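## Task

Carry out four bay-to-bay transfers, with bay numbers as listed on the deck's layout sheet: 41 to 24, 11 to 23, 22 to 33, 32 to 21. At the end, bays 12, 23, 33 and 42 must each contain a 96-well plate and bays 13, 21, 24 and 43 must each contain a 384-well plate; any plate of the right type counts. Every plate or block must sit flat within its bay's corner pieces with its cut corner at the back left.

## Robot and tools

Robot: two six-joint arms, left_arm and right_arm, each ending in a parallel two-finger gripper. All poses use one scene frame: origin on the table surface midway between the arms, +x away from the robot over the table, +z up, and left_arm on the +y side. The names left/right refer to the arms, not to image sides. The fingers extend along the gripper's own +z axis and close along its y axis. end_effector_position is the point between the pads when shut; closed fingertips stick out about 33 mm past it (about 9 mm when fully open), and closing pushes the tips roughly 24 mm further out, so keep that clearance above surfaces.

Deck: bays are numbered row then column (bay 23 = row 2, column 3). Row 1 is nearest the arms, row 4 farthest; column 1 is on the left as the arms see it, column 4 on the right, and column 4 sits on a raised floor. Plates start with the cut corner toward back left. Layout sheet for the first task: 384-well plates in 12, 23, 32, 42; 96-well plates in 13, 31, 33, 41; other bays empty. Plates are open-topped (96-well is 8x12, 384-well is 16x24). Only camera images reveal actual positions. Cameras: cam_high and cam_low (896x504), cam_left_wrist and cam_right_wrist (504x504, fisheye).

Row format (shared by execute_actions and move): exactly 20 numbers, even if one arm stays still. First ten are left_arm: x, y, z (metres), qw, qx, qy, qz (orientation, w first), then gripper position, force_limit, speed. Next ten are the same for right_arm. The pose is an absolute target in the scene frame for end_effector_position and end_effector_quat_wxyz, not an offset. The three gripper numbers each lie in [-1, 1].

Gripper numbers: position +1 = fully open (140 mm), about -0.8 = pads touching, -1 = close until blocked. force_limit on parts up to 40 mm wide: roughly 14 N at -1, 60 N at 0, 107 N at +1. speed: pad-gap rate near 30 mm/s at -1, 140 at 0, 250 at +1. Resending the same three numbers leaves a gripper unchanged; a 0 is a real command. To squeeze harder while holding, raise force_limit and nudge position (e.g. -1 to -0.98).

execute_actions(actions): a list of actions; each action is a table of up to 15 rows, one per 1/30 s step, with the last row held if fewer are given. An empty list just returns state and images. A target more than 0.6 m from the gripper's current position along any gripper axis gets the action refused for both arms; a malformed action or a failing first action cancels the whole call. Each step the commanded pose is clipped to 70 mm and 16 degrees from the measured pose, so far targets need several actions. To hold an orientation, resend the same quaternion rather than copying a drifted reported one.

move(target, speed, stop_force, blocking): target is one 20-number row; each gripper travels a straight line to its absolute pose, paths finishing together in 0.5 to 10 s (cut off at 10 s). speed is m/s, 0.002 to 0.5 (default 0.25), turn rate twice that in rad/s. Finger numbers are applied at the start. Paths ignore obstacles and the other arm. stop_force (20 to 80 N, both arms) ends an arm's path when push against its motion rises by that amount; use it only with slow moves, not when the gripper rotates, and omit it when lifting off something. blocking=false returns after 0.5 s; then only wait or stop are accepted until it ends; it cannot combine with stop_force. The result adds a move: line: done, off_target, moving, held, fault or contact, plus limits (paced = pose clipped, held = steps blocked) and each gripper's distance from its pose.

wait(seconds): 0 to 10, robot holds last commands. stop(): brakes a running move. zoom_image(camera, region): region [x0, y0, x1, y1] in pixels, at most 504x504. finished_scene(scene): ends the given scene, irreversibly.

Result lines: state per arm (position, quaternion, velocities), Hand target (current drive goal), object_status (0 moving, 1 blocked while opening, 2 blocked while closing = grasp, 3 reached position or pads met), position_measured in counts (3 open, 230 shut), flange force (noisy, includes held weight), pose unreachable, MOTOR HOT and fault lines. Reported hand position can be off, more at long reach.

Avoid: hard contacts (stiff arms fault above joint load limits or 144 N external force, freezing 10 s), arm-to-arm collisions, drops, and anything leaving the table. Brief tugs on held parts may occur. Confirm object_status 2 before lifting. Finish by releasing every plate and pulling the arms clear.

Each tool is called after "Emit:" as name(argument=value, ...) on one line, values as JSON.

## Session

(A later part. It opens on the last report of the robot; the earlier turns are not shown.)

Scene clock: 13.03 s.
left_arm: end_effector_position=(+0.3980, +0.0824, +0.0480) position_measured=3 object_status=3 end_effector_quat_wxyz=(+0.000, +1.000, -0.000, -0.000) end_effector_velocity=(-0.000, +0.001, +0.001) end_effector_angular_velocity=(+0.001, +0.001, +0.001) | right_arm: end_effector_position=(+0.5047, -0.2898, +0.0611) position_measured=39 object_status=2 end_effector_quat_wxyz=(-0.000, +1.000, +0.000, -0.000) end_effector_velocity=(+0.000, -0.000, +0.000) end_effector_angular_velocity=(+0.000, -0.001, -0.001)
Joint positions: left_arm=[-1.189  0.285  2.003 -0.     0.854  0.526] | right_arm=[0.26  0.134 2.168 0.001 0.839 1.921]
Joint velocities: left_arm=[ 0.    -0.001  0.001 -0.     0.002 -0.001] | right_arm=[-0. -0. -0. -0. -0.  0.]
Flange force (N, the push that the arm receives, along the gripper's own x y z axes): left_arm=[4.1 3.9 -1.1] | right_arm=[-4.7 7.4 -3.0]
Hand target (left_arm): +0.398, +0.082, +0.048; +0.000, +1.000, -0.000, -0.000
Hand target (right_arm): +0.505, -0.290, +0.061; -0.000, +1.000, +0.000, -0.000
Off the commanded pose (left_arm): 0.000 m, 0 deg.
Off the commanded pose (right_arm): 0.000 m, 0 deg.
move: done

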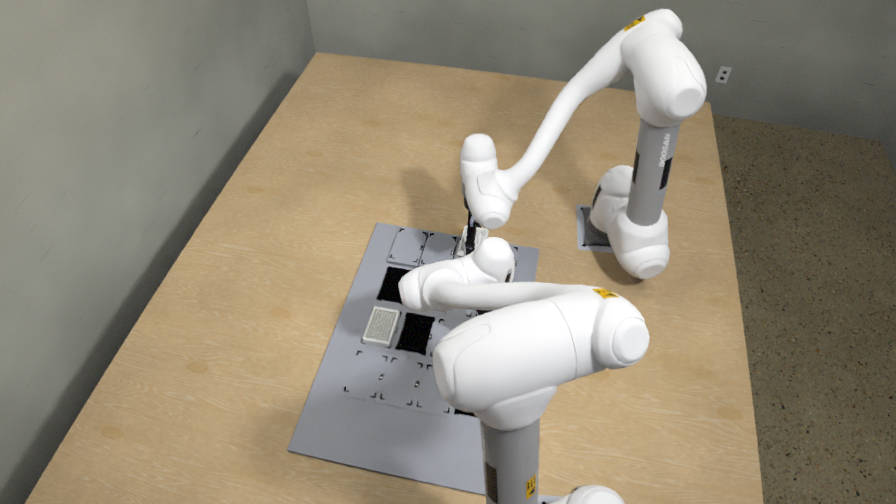

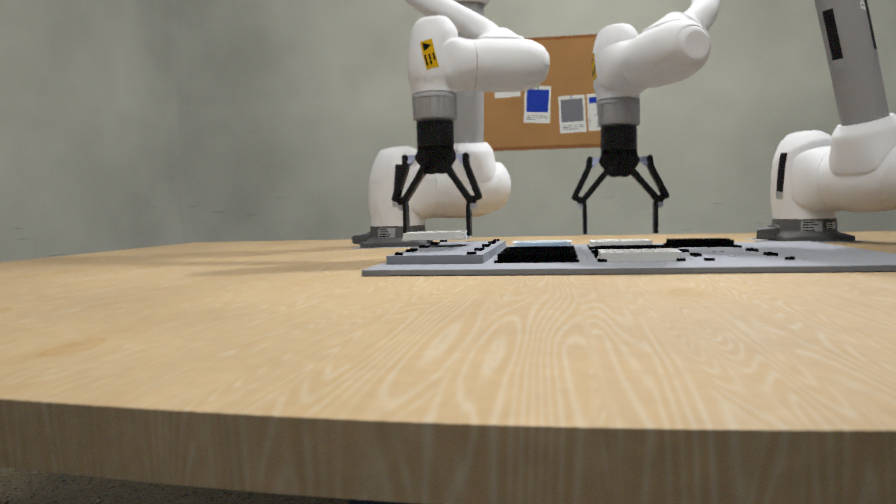

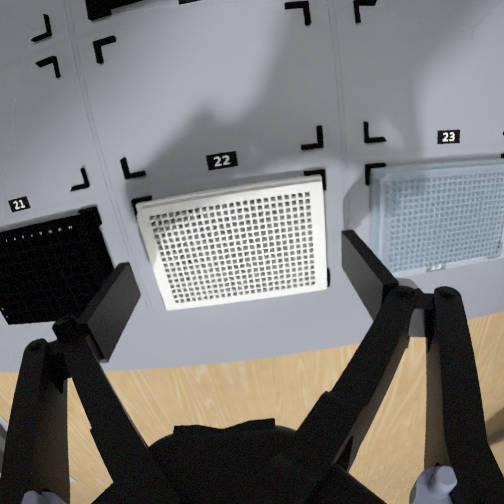

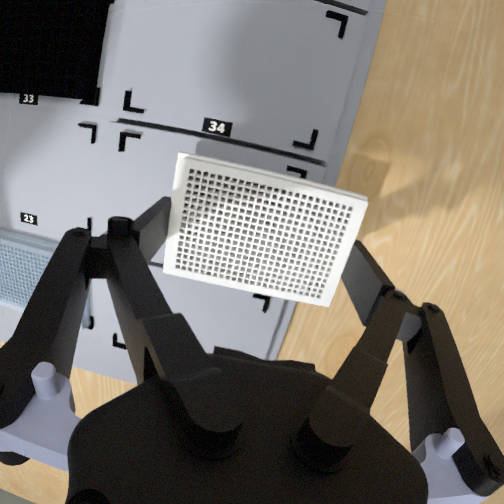

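Emit:
move(target=[0.398,0.0825,0.032,0,1,0,0,1,-0.2,0,0.505,-0.244,0.058,0,1,0,0,-0.98,-0.2,-0.5], speed=0.15)

Scene clock: 13.90 s.
left_arm: end_effector_position=(+0.3980, +0.0825, +0.0320) position_measured=3 object_status=3 end_effector_quat_wxyz=(+0.000, +1.000, -0.000, -0.000) end_effector_velocity=(-0.001, -0.001, -0.000) end_effector_angular_velocity=(-0.001, -0.001, -0.002) | right_arm: end_effector_position=(+0.5049, -0.2439, +0.0580) position_measured=39 object_status=2 end_effector_quat_wxyz=(-0.000, +1.000, +0.000, -0.000) end_effector_velocity=(-0.000, -0.000, -0.000) end_effector_angular_velocity=(+0.000, +0.001, -0.001)
Joint positions: left_arm=[-1.189  0.303  2.014 -0.     0.824  0.526] | right_arm=[0.343 0.167 2.134 0.    0.84  2.005]
Joint velocities: left_arm=[-0.002  0.     0.     0.    -0.002 -0.   ] | right_arm=[-0.     0.     0.     0.001  0.     0.   ]
Flange force (N, the push that the arm receives, along the gripper's own x y z axes): left_arm=[4.1 0.7 1.5] | right_arm=[-8.5 7.8 -5.7]
Hand target (left_arm): +0.398, +0.083, +0.032; +0.000, +1.000, -0.000, -0.000
Hand target (right_arm): +0.505, -0.244, +0.058; -0.000, +1.000, +0.000, -0.000
Off the commanded pose (left_arm): 0.000 m, 0 deg.
Off the commanded pose (right_arm): 0.000 m, 0 deg.
move: done

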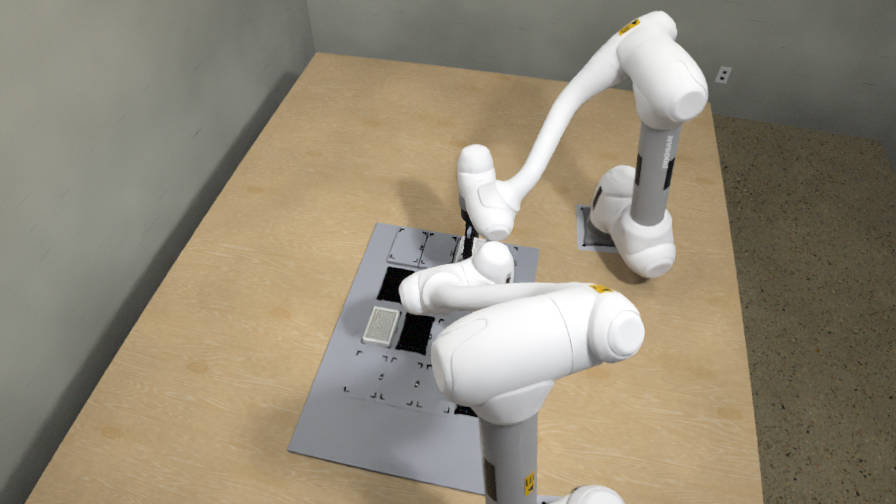

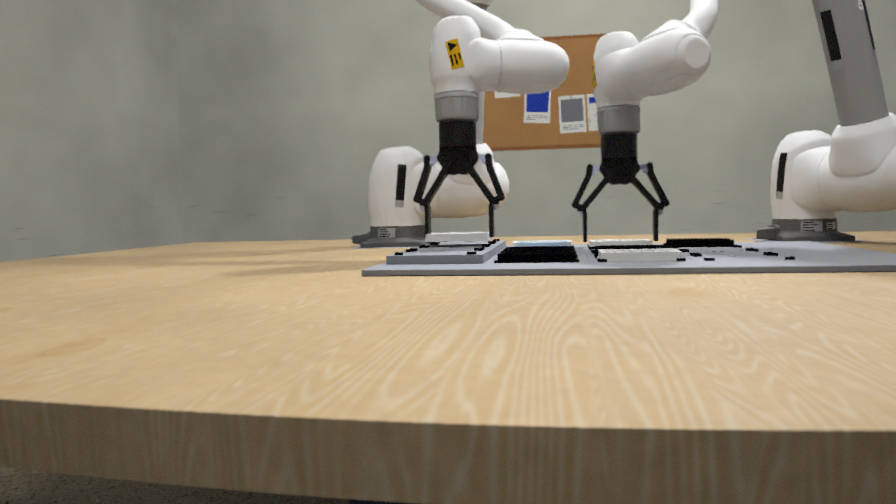

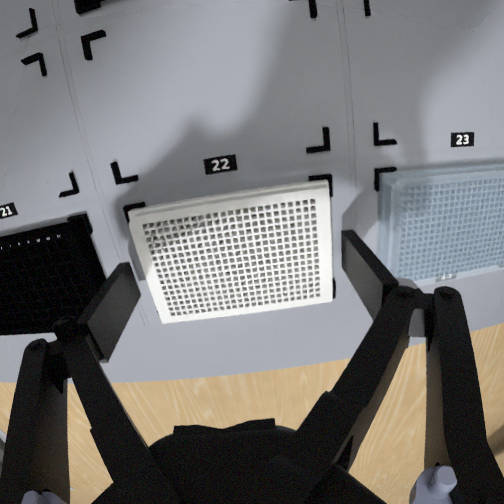

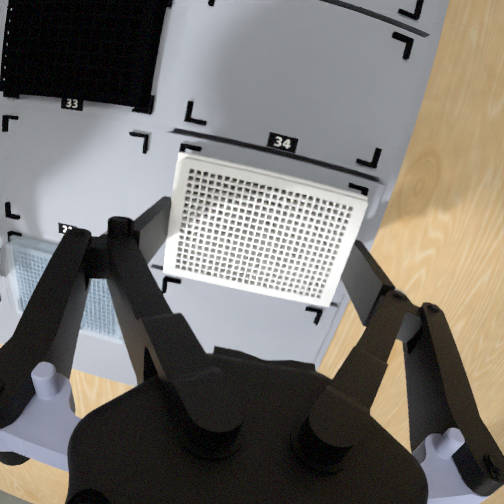

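Emit:
zoom_image(camera="cam_right_wrist", region=[160,120,400,240])

Region (160, 120, 400, 240) of cam_right_wrist's 504x504 image, scaled by 2.100, with more detail than that image has.

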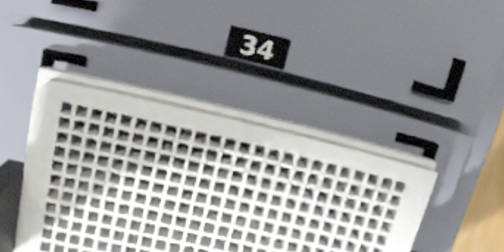

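Emit:
move(target=[0.398,0.0825,0.032,0,1,0,0,-1,-0.2,-0.5,0.5054,-0.2446,0.0455,0,1,0,0,-0.98,-0.2,-0.5], speed=0.02, stop_force=20)

Scene clock: 17.80 s.
left_arm: end_effector_position=(+0.3980, +0.0825, +0.0320) position_measured=38 object_status=2 end_effector_quat_wxyz=(+0.000, +1.000, +0.000, +0.000) end_effector_velocity=(-0.001, +0.000, +0.000) end_effector_angular_velocity=(+0.001, +0.001, -0.002) | right_arm: end_effector_position=(+0.5054, -0.2446, +0.0467) position_measured=39 object_status=2 end_effector_quat_wxyz=(-0.000, +1.000, +0.000, +0.000) end_effector_velocity=(-0.000, +0.000, +0.002) end_effector_angular_velocity=(+0.001, -0.000, -0.000)
Joint positions: left_arm=[-1.189  0.303  2.014 -0.     0.824  0.526] | right_arm=[ 0.342  0.182  2.143 -0.     0.816  2.004]
Joint velocities: left_arm=[-0.001 -0.     0.     0.     0.002  0.001] | right_arm=[ 0.    -0.002 -0.001  0.001  0.003 -0.   ]
Flange force (N, the push that the arm receives, along the gripper's own x y z axes): left_arm=[-2.5 0.7 -41.2] | right_arm=[-8.2 5.8 -54.9]
Hand target (left_arm): +0.398, +0.083, +0.032; -0.000, +1.000, -0.000, -0.000
Hand target (right_arm): +0.505, -0.244, +0.047; -0.000, +1.000, +0.000, +0.000
Off the commanded pose (left_arm): 0.000 m, 0 deg.
Off the commanded pose (right_arm): 0.001 m, 0 deg.
move: contact (right_arm)

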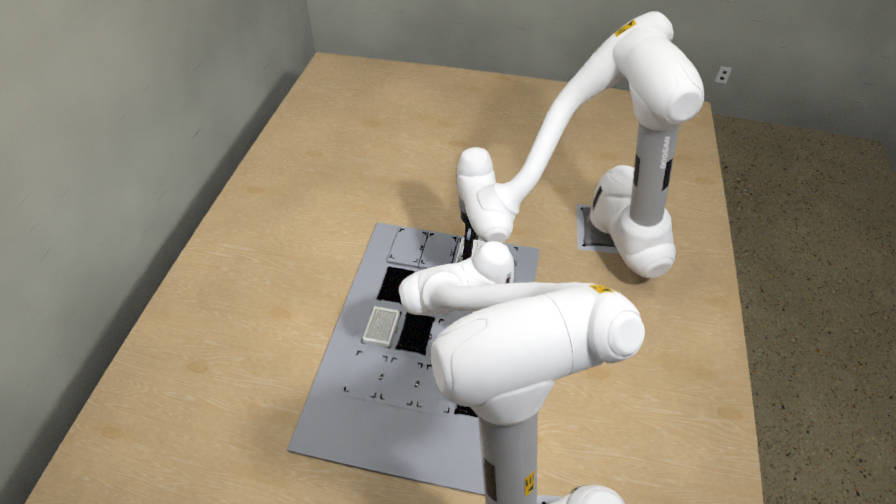

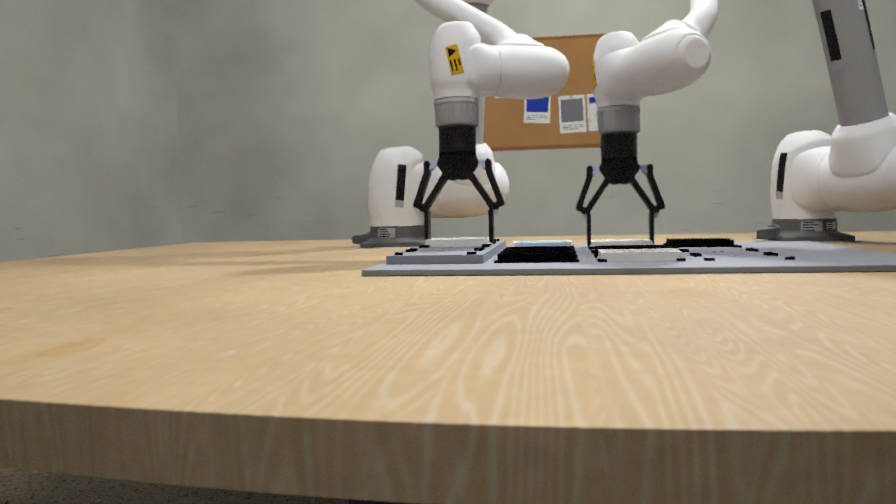

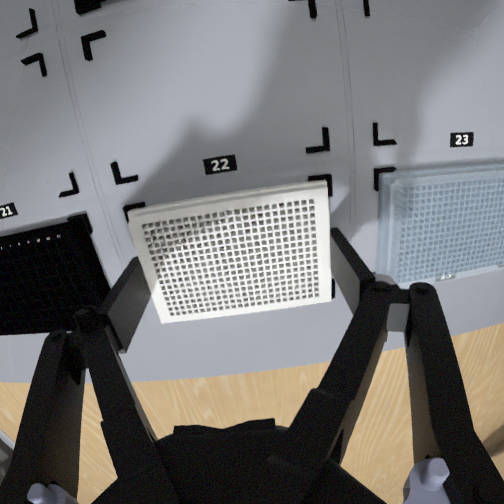

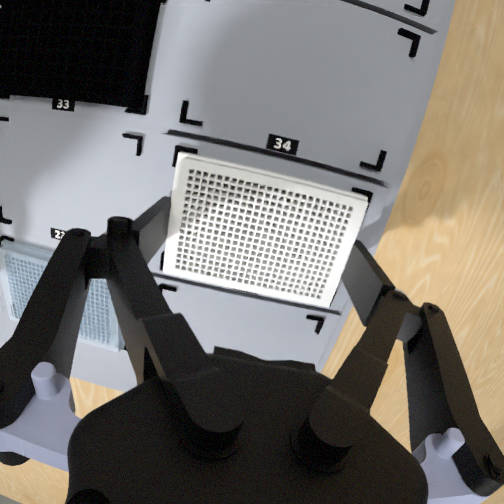

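Emit:
execute_actions(actions=[[[0.398,0.0825,0.034,0,1,0,0,-0.98,-0.2,-0.5,0.5054,-0.2446,0.0475,0,1,0,0,1,-0.2,0],[0.398,0.0825,0.036,0,1,0,0,-0.98,-0.2,-0.5,0.5054,-0.2446,0.0475,0,1,0,0,1,-0.2,0],[0.398,0.0825,0.039,0,1,0,0,-0.98,-0.2,-0.5,0.5054,-0.2446,0.0475,0,1,0,0,1,-0.2,0],[0.398,0.0825,0.042,0,1,0,0,-0.98,-0.2,-0.5,0.5054,-0.2446,0.0475,0,1,0,0,1,-0.2,0],[0.398,0.0825,0.046,0,1,0,0,-0.98,-0.2,-0.5,0.5054,-0.2446,0.0475,0,1,0,0,1,-0.2,0],[0.398,0.0825,0.05,0,1,0,0,-0.98,-0.2,-0.5,0.5054,-0.2446,0.0475,0,1,0,0,1,-0.2,0],[0.398,0.0825,0.054,0,1,0,0,-0.98,-0.2,-0.5,0.5054,-0.2446,0.052,0,1,0,0,1,-0.2,0],[0.398,0.0825,0.057,0,1,0,0,-0.98,-0.2,-0.5,0.5054,-0.2446,0.058,0,1,0,0,1,-0.2,0],[0.398,0.0825,0.057,0,1,0,0,-0.98,-0.2,-0.5,0.5054,-0.2446,0.064,0,1,0,0,1,-0.2,0]]])

Emit:
move(target=[0.505,0.2465,0.057,0,1,0,0,-0.98,-0.2,-0.5,0.612,-0.10,0.06,0,1,0,0,1,-0.2,0], speed=0.35)

Emit:
move(target=[0.505,0.2465,0.042,0,1,0,0,-0.98,-0.2,-0.5,0.612,-0.10,0.052,0,1,0,0,1,-0.2,0], speed=0.08)

Scene clock: 19.07 s.
left_arm: end_effector_position=(+0.3981, +0.0825, +0.0570) position_measured=39 object_status=2 end_effector_quat_wxyz=(-0.000, +1.000, +0.000, +0.000) end_effector_velocity=(-0.000, -0.000, +0.000) end_effector_angular_velocity=(-0.000, -0.000, -0.001) | right_arm: end_effector_position=(+0.5054, -0.2446, +0.0641) position_measured=3 object_status=3 end_effector_quat_wxyz=(-0.000, +1.000, +0.000, +0.000) end_effector_velocity=(-0.000, -0.001, -0.000) end_effector_angular_velocity=(-0.001, +0.001, -0.001)
Joint positions: left_arm=[-1.189  0.274  1.996  0.     0.871  0.526] | right_arm=[ 0.342  0.16   2.129 -0.     0.852  2.004]
Joint velocities: left_arm=[-0.001 -0.     0.     0.    -0.     0.   ] | right_arm=[-0.001  0.001  0.    -0.001  0.001 -0.   ]
Flange force (N, the push that the arm receives, along the gripper's own x y z axes): left_arm=[4.9 -1.0 -0.8] | right_arm=[-7.2 6.8 -2.8]
Hand target (left_arm): +0.398, +0.082, +0.057; -0.000, +1.000, +0.000, +0.000
Hand target (right_arm): +0.505, -0.245, +0.064; -0.000, +1.000, +0.000, -0.000
Off the commanded pose (left_arm): 0.000 m, 0 deg.
Off the commanded pose (right_arm): 0.000 m, 0 deg.

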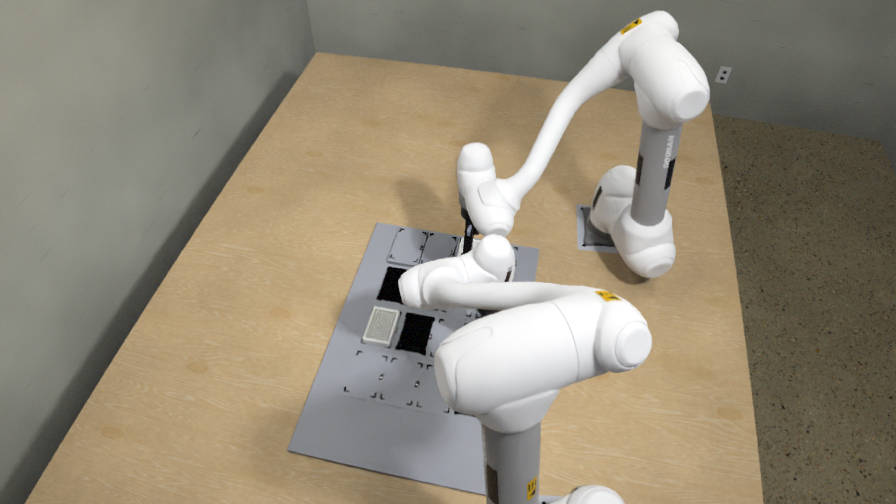

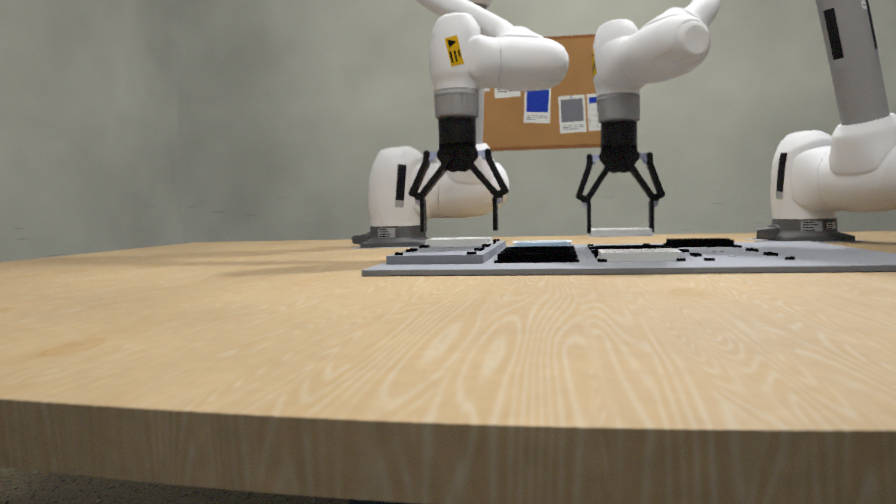

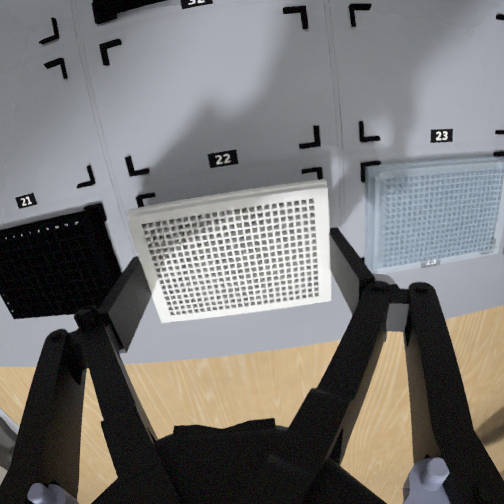

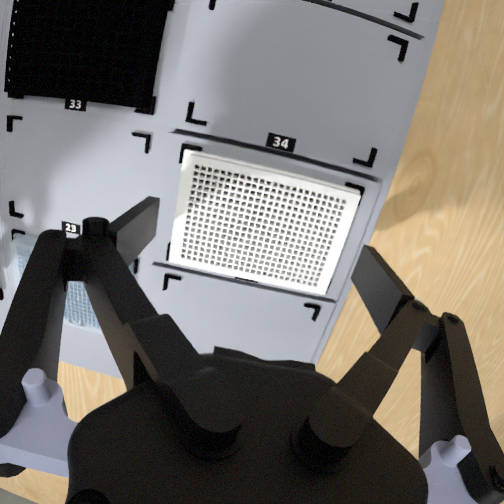

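Scene clock: 20.03 s.
left_arm: end_effector_position=(+0.5049, +0.2466, +0.0570) position_measured=39 object_status=2 end_effector_quat_wxyz=(-0.000, +1.000, -0.000, -0.000) end_effector_velocity=(+0.000, -0.000, +0.000) end_effector_angular_velocity=(-0.000, -0.001, -0.000) | right_arm: end_effector_position=(+0.6116, -0.0997, +0.0602) position_measured=3 object_status=3 end_effector_quat_wxyz=(-0.000, +1.000, +0.000, -0.000) end_effector_velocity=(+0.001, +0.000, -0.001) end_effector_angular_velocity=(-0.001, +0.000, -0.000)
Joint positions: left_arm=[-0.861  0.209  2.084  0.     0.849  0.854] | right_arm=[0.469 0.393 1.815 0.    0.934 2.13 ]
Joint velocities: left_arm=[-0.     0.    -0.001  0.    -0.    -0.   ] | right_arm=[-0.     0.002 -0.001 -0.    -0.     0.001]
Flange force (N, the push that the arm receives, along the gripper's own x y z axes): left_arm=[1.5 4.3 1.7] | right_arm=[-2.5 4.3 -1.5]
Hand target (left_arm): +0.505, +0.247, +0.057; -0.000, +1.000, -0.000, -0.000
Hand target (right_arm): +0.612, -0.100, +0.060; -0.000, +1.000, +0.000, -0.000
Off the commanded pose (left_arm): 0.000 m, 0 deg.
Off the commanded pose (right_arm): 0.000 m, 0 deg.
move: done

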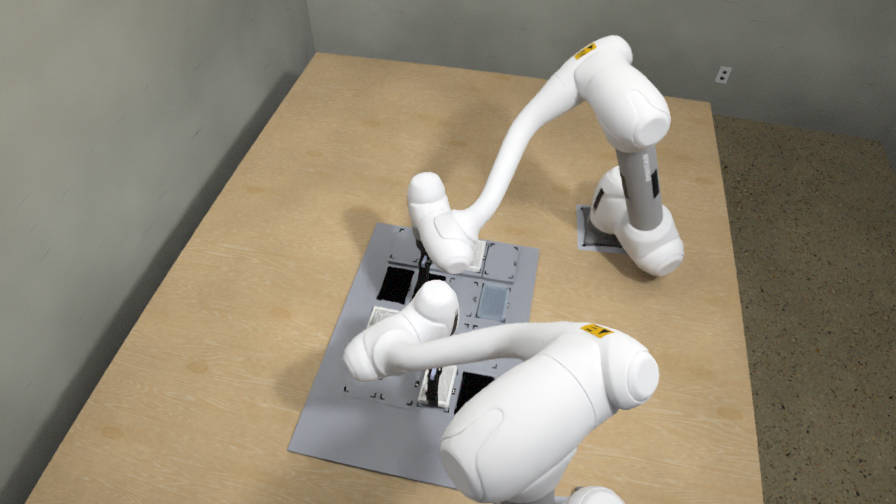

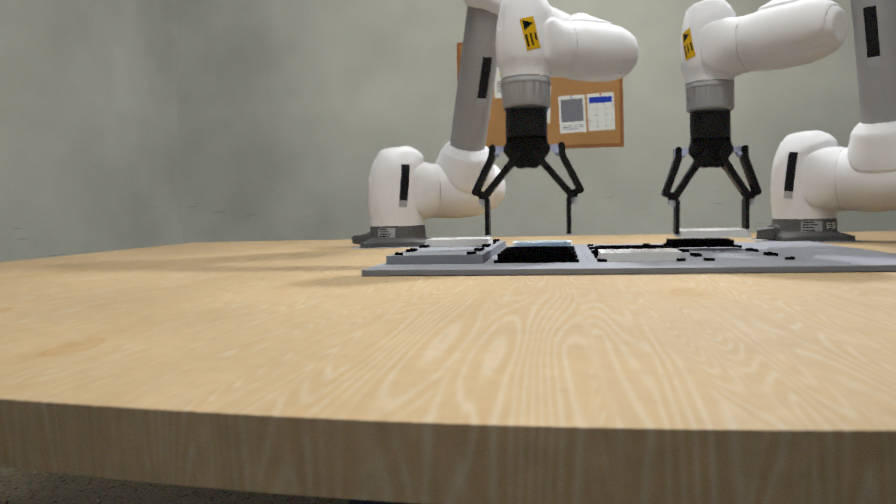

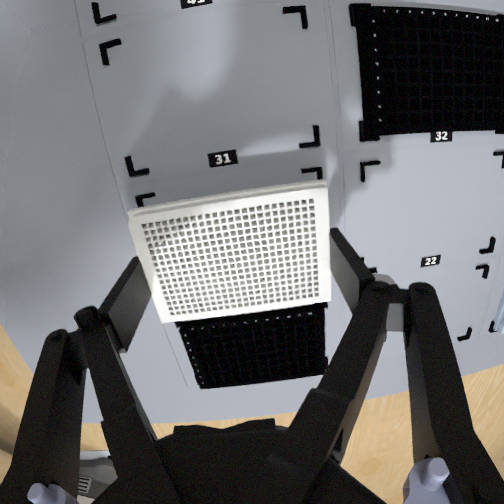

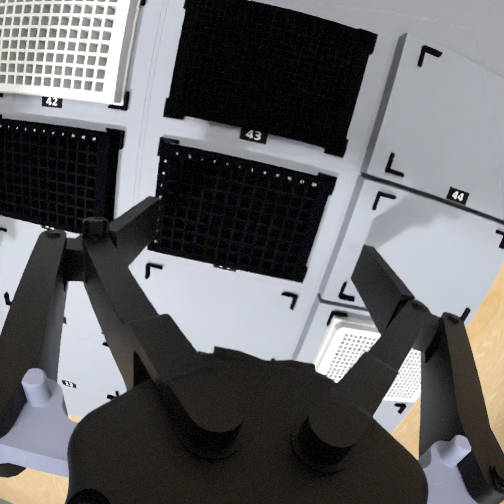

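Scene clock: 20.73 s.
left_arm: end_effector_position=(+0.5050, +0.2465, +0.0420) position_measured=39 object_status=2 end_effector_quat_wxyz=(+0.000, +1.000, -0.000, -0.000) end_effector_velocity=(+0.000, -0.000, +0.001) end_effector_angular_velocity=(-0.001, -0.001, +0.001) | right_arm: end_effector_position=(+0.6120, -0.1000, +0.0520) position_measured=3 object_status=3 end_effector_quat_wxyz=(-0.000, +1.000, -0.000, +0.000) end_effector_velocity=(+0.000, -0.000, -0.000) end_effector_angular_velocity=(-0.000, -0.000, -0.000)
Joint positions: left_arm=[-0.86   0.227  2.096 -0.     0.818  0.854] | right_arm=[ 0.469  0.401  1.82  -0.     0.92   2.13 ]
Joint velocities: left_arm=[ 0.    -0.001 -0.    -0.001 -0.    -0.   ] | right_arm=[-0.001 -0.     0.    -0.001 -0.    -0.   ]
Flange force (N, the push that the arm receives, along the gripper's own x y z axes): left_arm=[6.1 0.8 2.9] | right_arm=[-8.6 9.1 -6.4]
Hand target (left_arm): +0.505, +0.246, +0.042; +0.000, +1.000, -0.000, -0.000
Hand target (right_arm): +0.612, -0.100, +0.052; +0.000, +1.000, -0.000, +0.000
Off the commanded pose (left_arm): 0.000 m, 0 deg.
Off the commanded pose (right_arm): 0.000 m, 0 deg.
move: done

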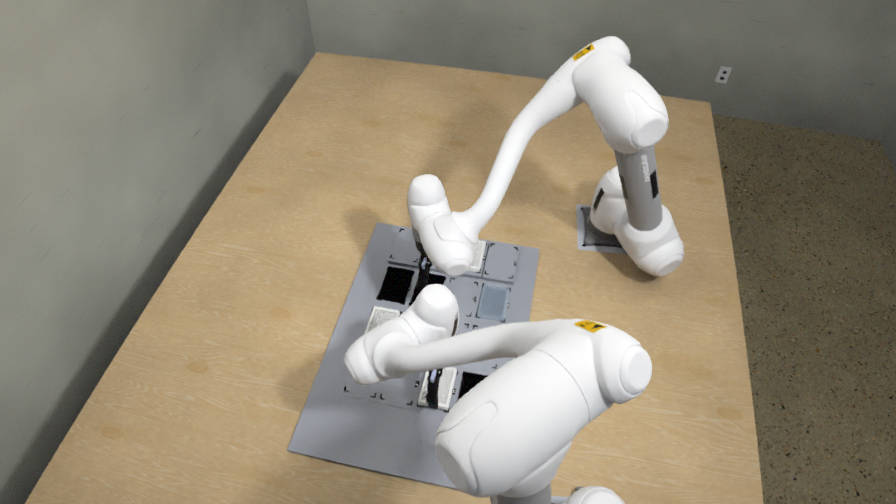

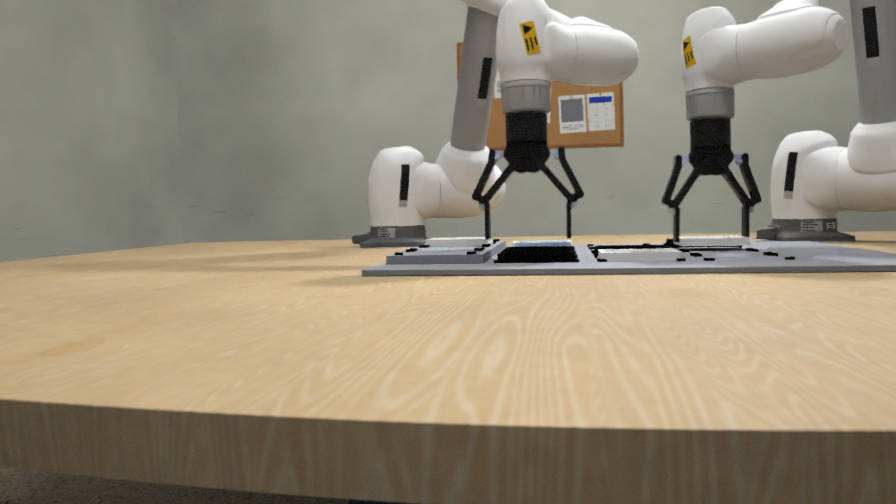

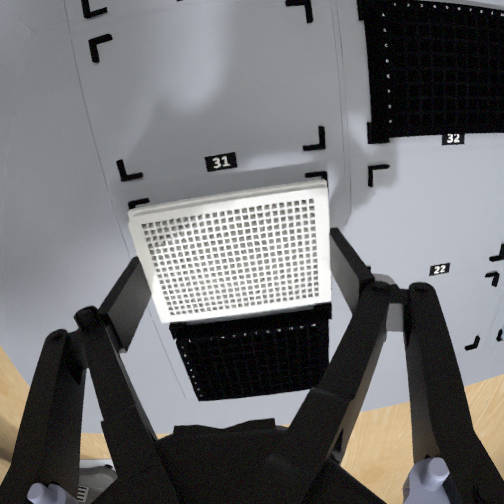

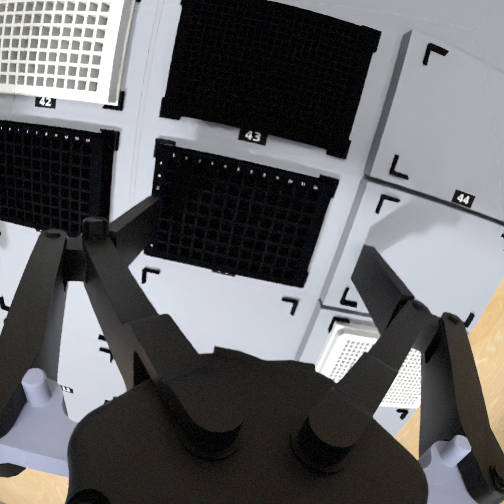

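Emit:
zoom_image(camera="cam_left_wrist", region=[110,140,350,340])

Region (110, 140, 350, 340) of cam_left_wrist's 504x504 image, scaled by 2.100, with more detail than that image has.

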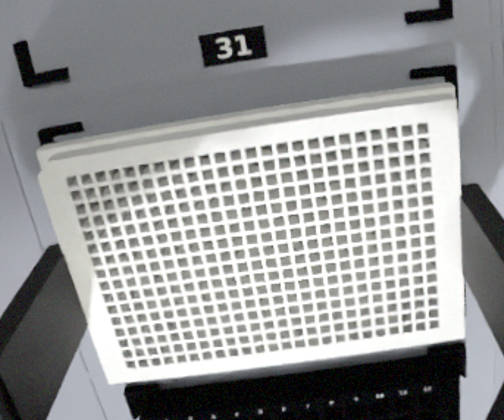

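Emit:
move(target=[0.505,0.2465,0.0305,0,1,0,0,-0.98,-0.2,-0.5,0.612,-0.10,0.052,0,1,0,0,1,-0.2,0], speed=0.02, stop_force=20)

Emit:
zoom_image(camera="cam_left_wrist", region=[110,140,350,340])

Scene clock: 21.90 s.
left_arm: end_effector_position=(+0.5049, +0.2466, +0.0323) position_measured=39 object_status=2 end_effector_quat_wxyz=(-0.000, +1.000, -0.000, -0.000) end_effector_velocity=(+0.000, -0.000, +0.001) end_effector_angular_velocity=(+0.001, +0.001, -0.001) | right_arm: end_effector_position=(+0.6120, -0.1000, +0.0520) position_measured=3 object_status=3 end_effector_quat_wxyz=(+0.000, +1.000, -0.000, -0.000) end_effector_velocity=(+0.000, -0.000, +0.000) end_effector_angular_velocity=(+0.001, -0.000, -0.001)
Joint positions: left_arm=[-0.86   0.24   2.103 -0.     0.799  0.854] | right_arm=[ 0.469  0.401  1.82  -0.     0.92   2.13 ]
Joint velocities: left_arm=[-0.     0.    -0.002 -0.     0.003  0.   ] | right_arm=[-0.001 -0.     0.     0.001 -0.001  0.   ]
Flange force (N, the push that the arm receives, along the gripper's own x y z axes): left_arm=[2.5 7.0 -10.9] | right_arm=[-4.4 6.9 -4.4]
Hand target (left_arm): +0.505, +0.246, +0.033; +0.000, +1.000, -0.000, +0.000
Hand target (right_arm): +0.612, -0.100, +0.052; +0.000, +1.000, -0.000, +0.000
Off the commanded pose (left_arm): 0.002 m, 0 deg.
Off the commanded pose (right_arm): 0.000 m, 0 deg.
move: contact (left_arm)

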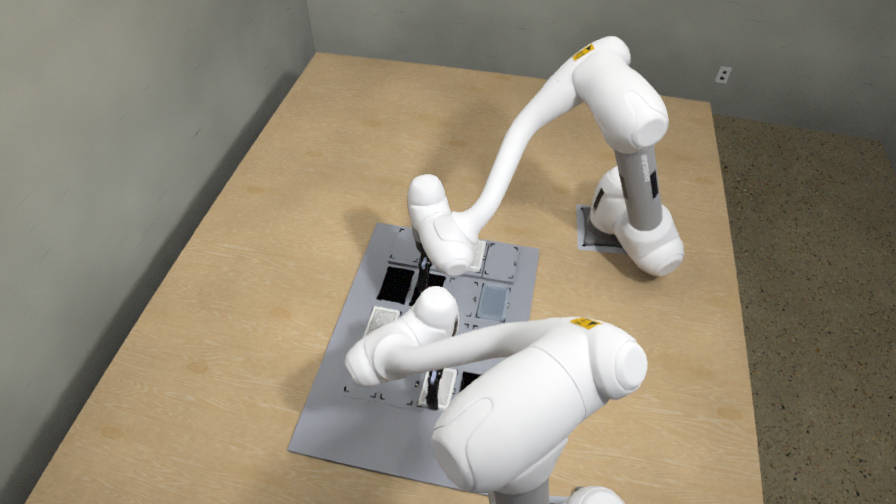

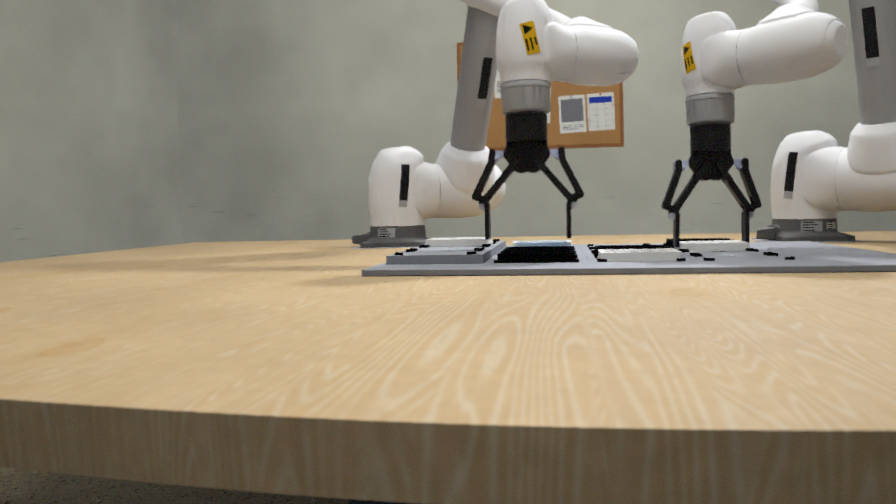

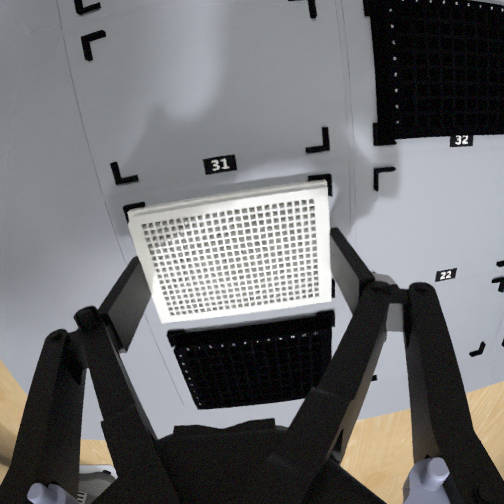

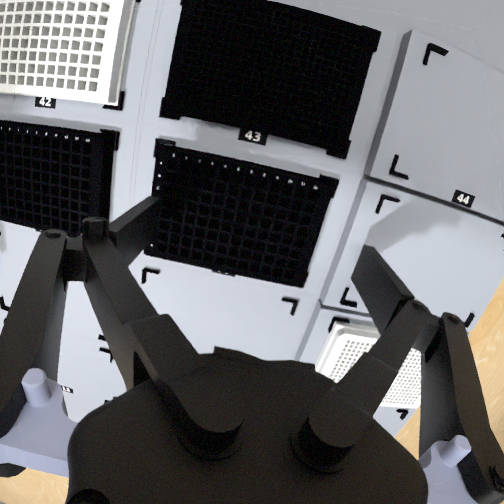

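Region (110, 140, 350, 340) of cam_left_wrist's 504x504 image, scaled by 2.100, with more detail than that image has.

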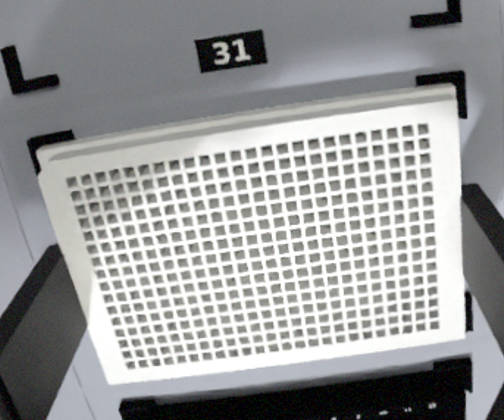

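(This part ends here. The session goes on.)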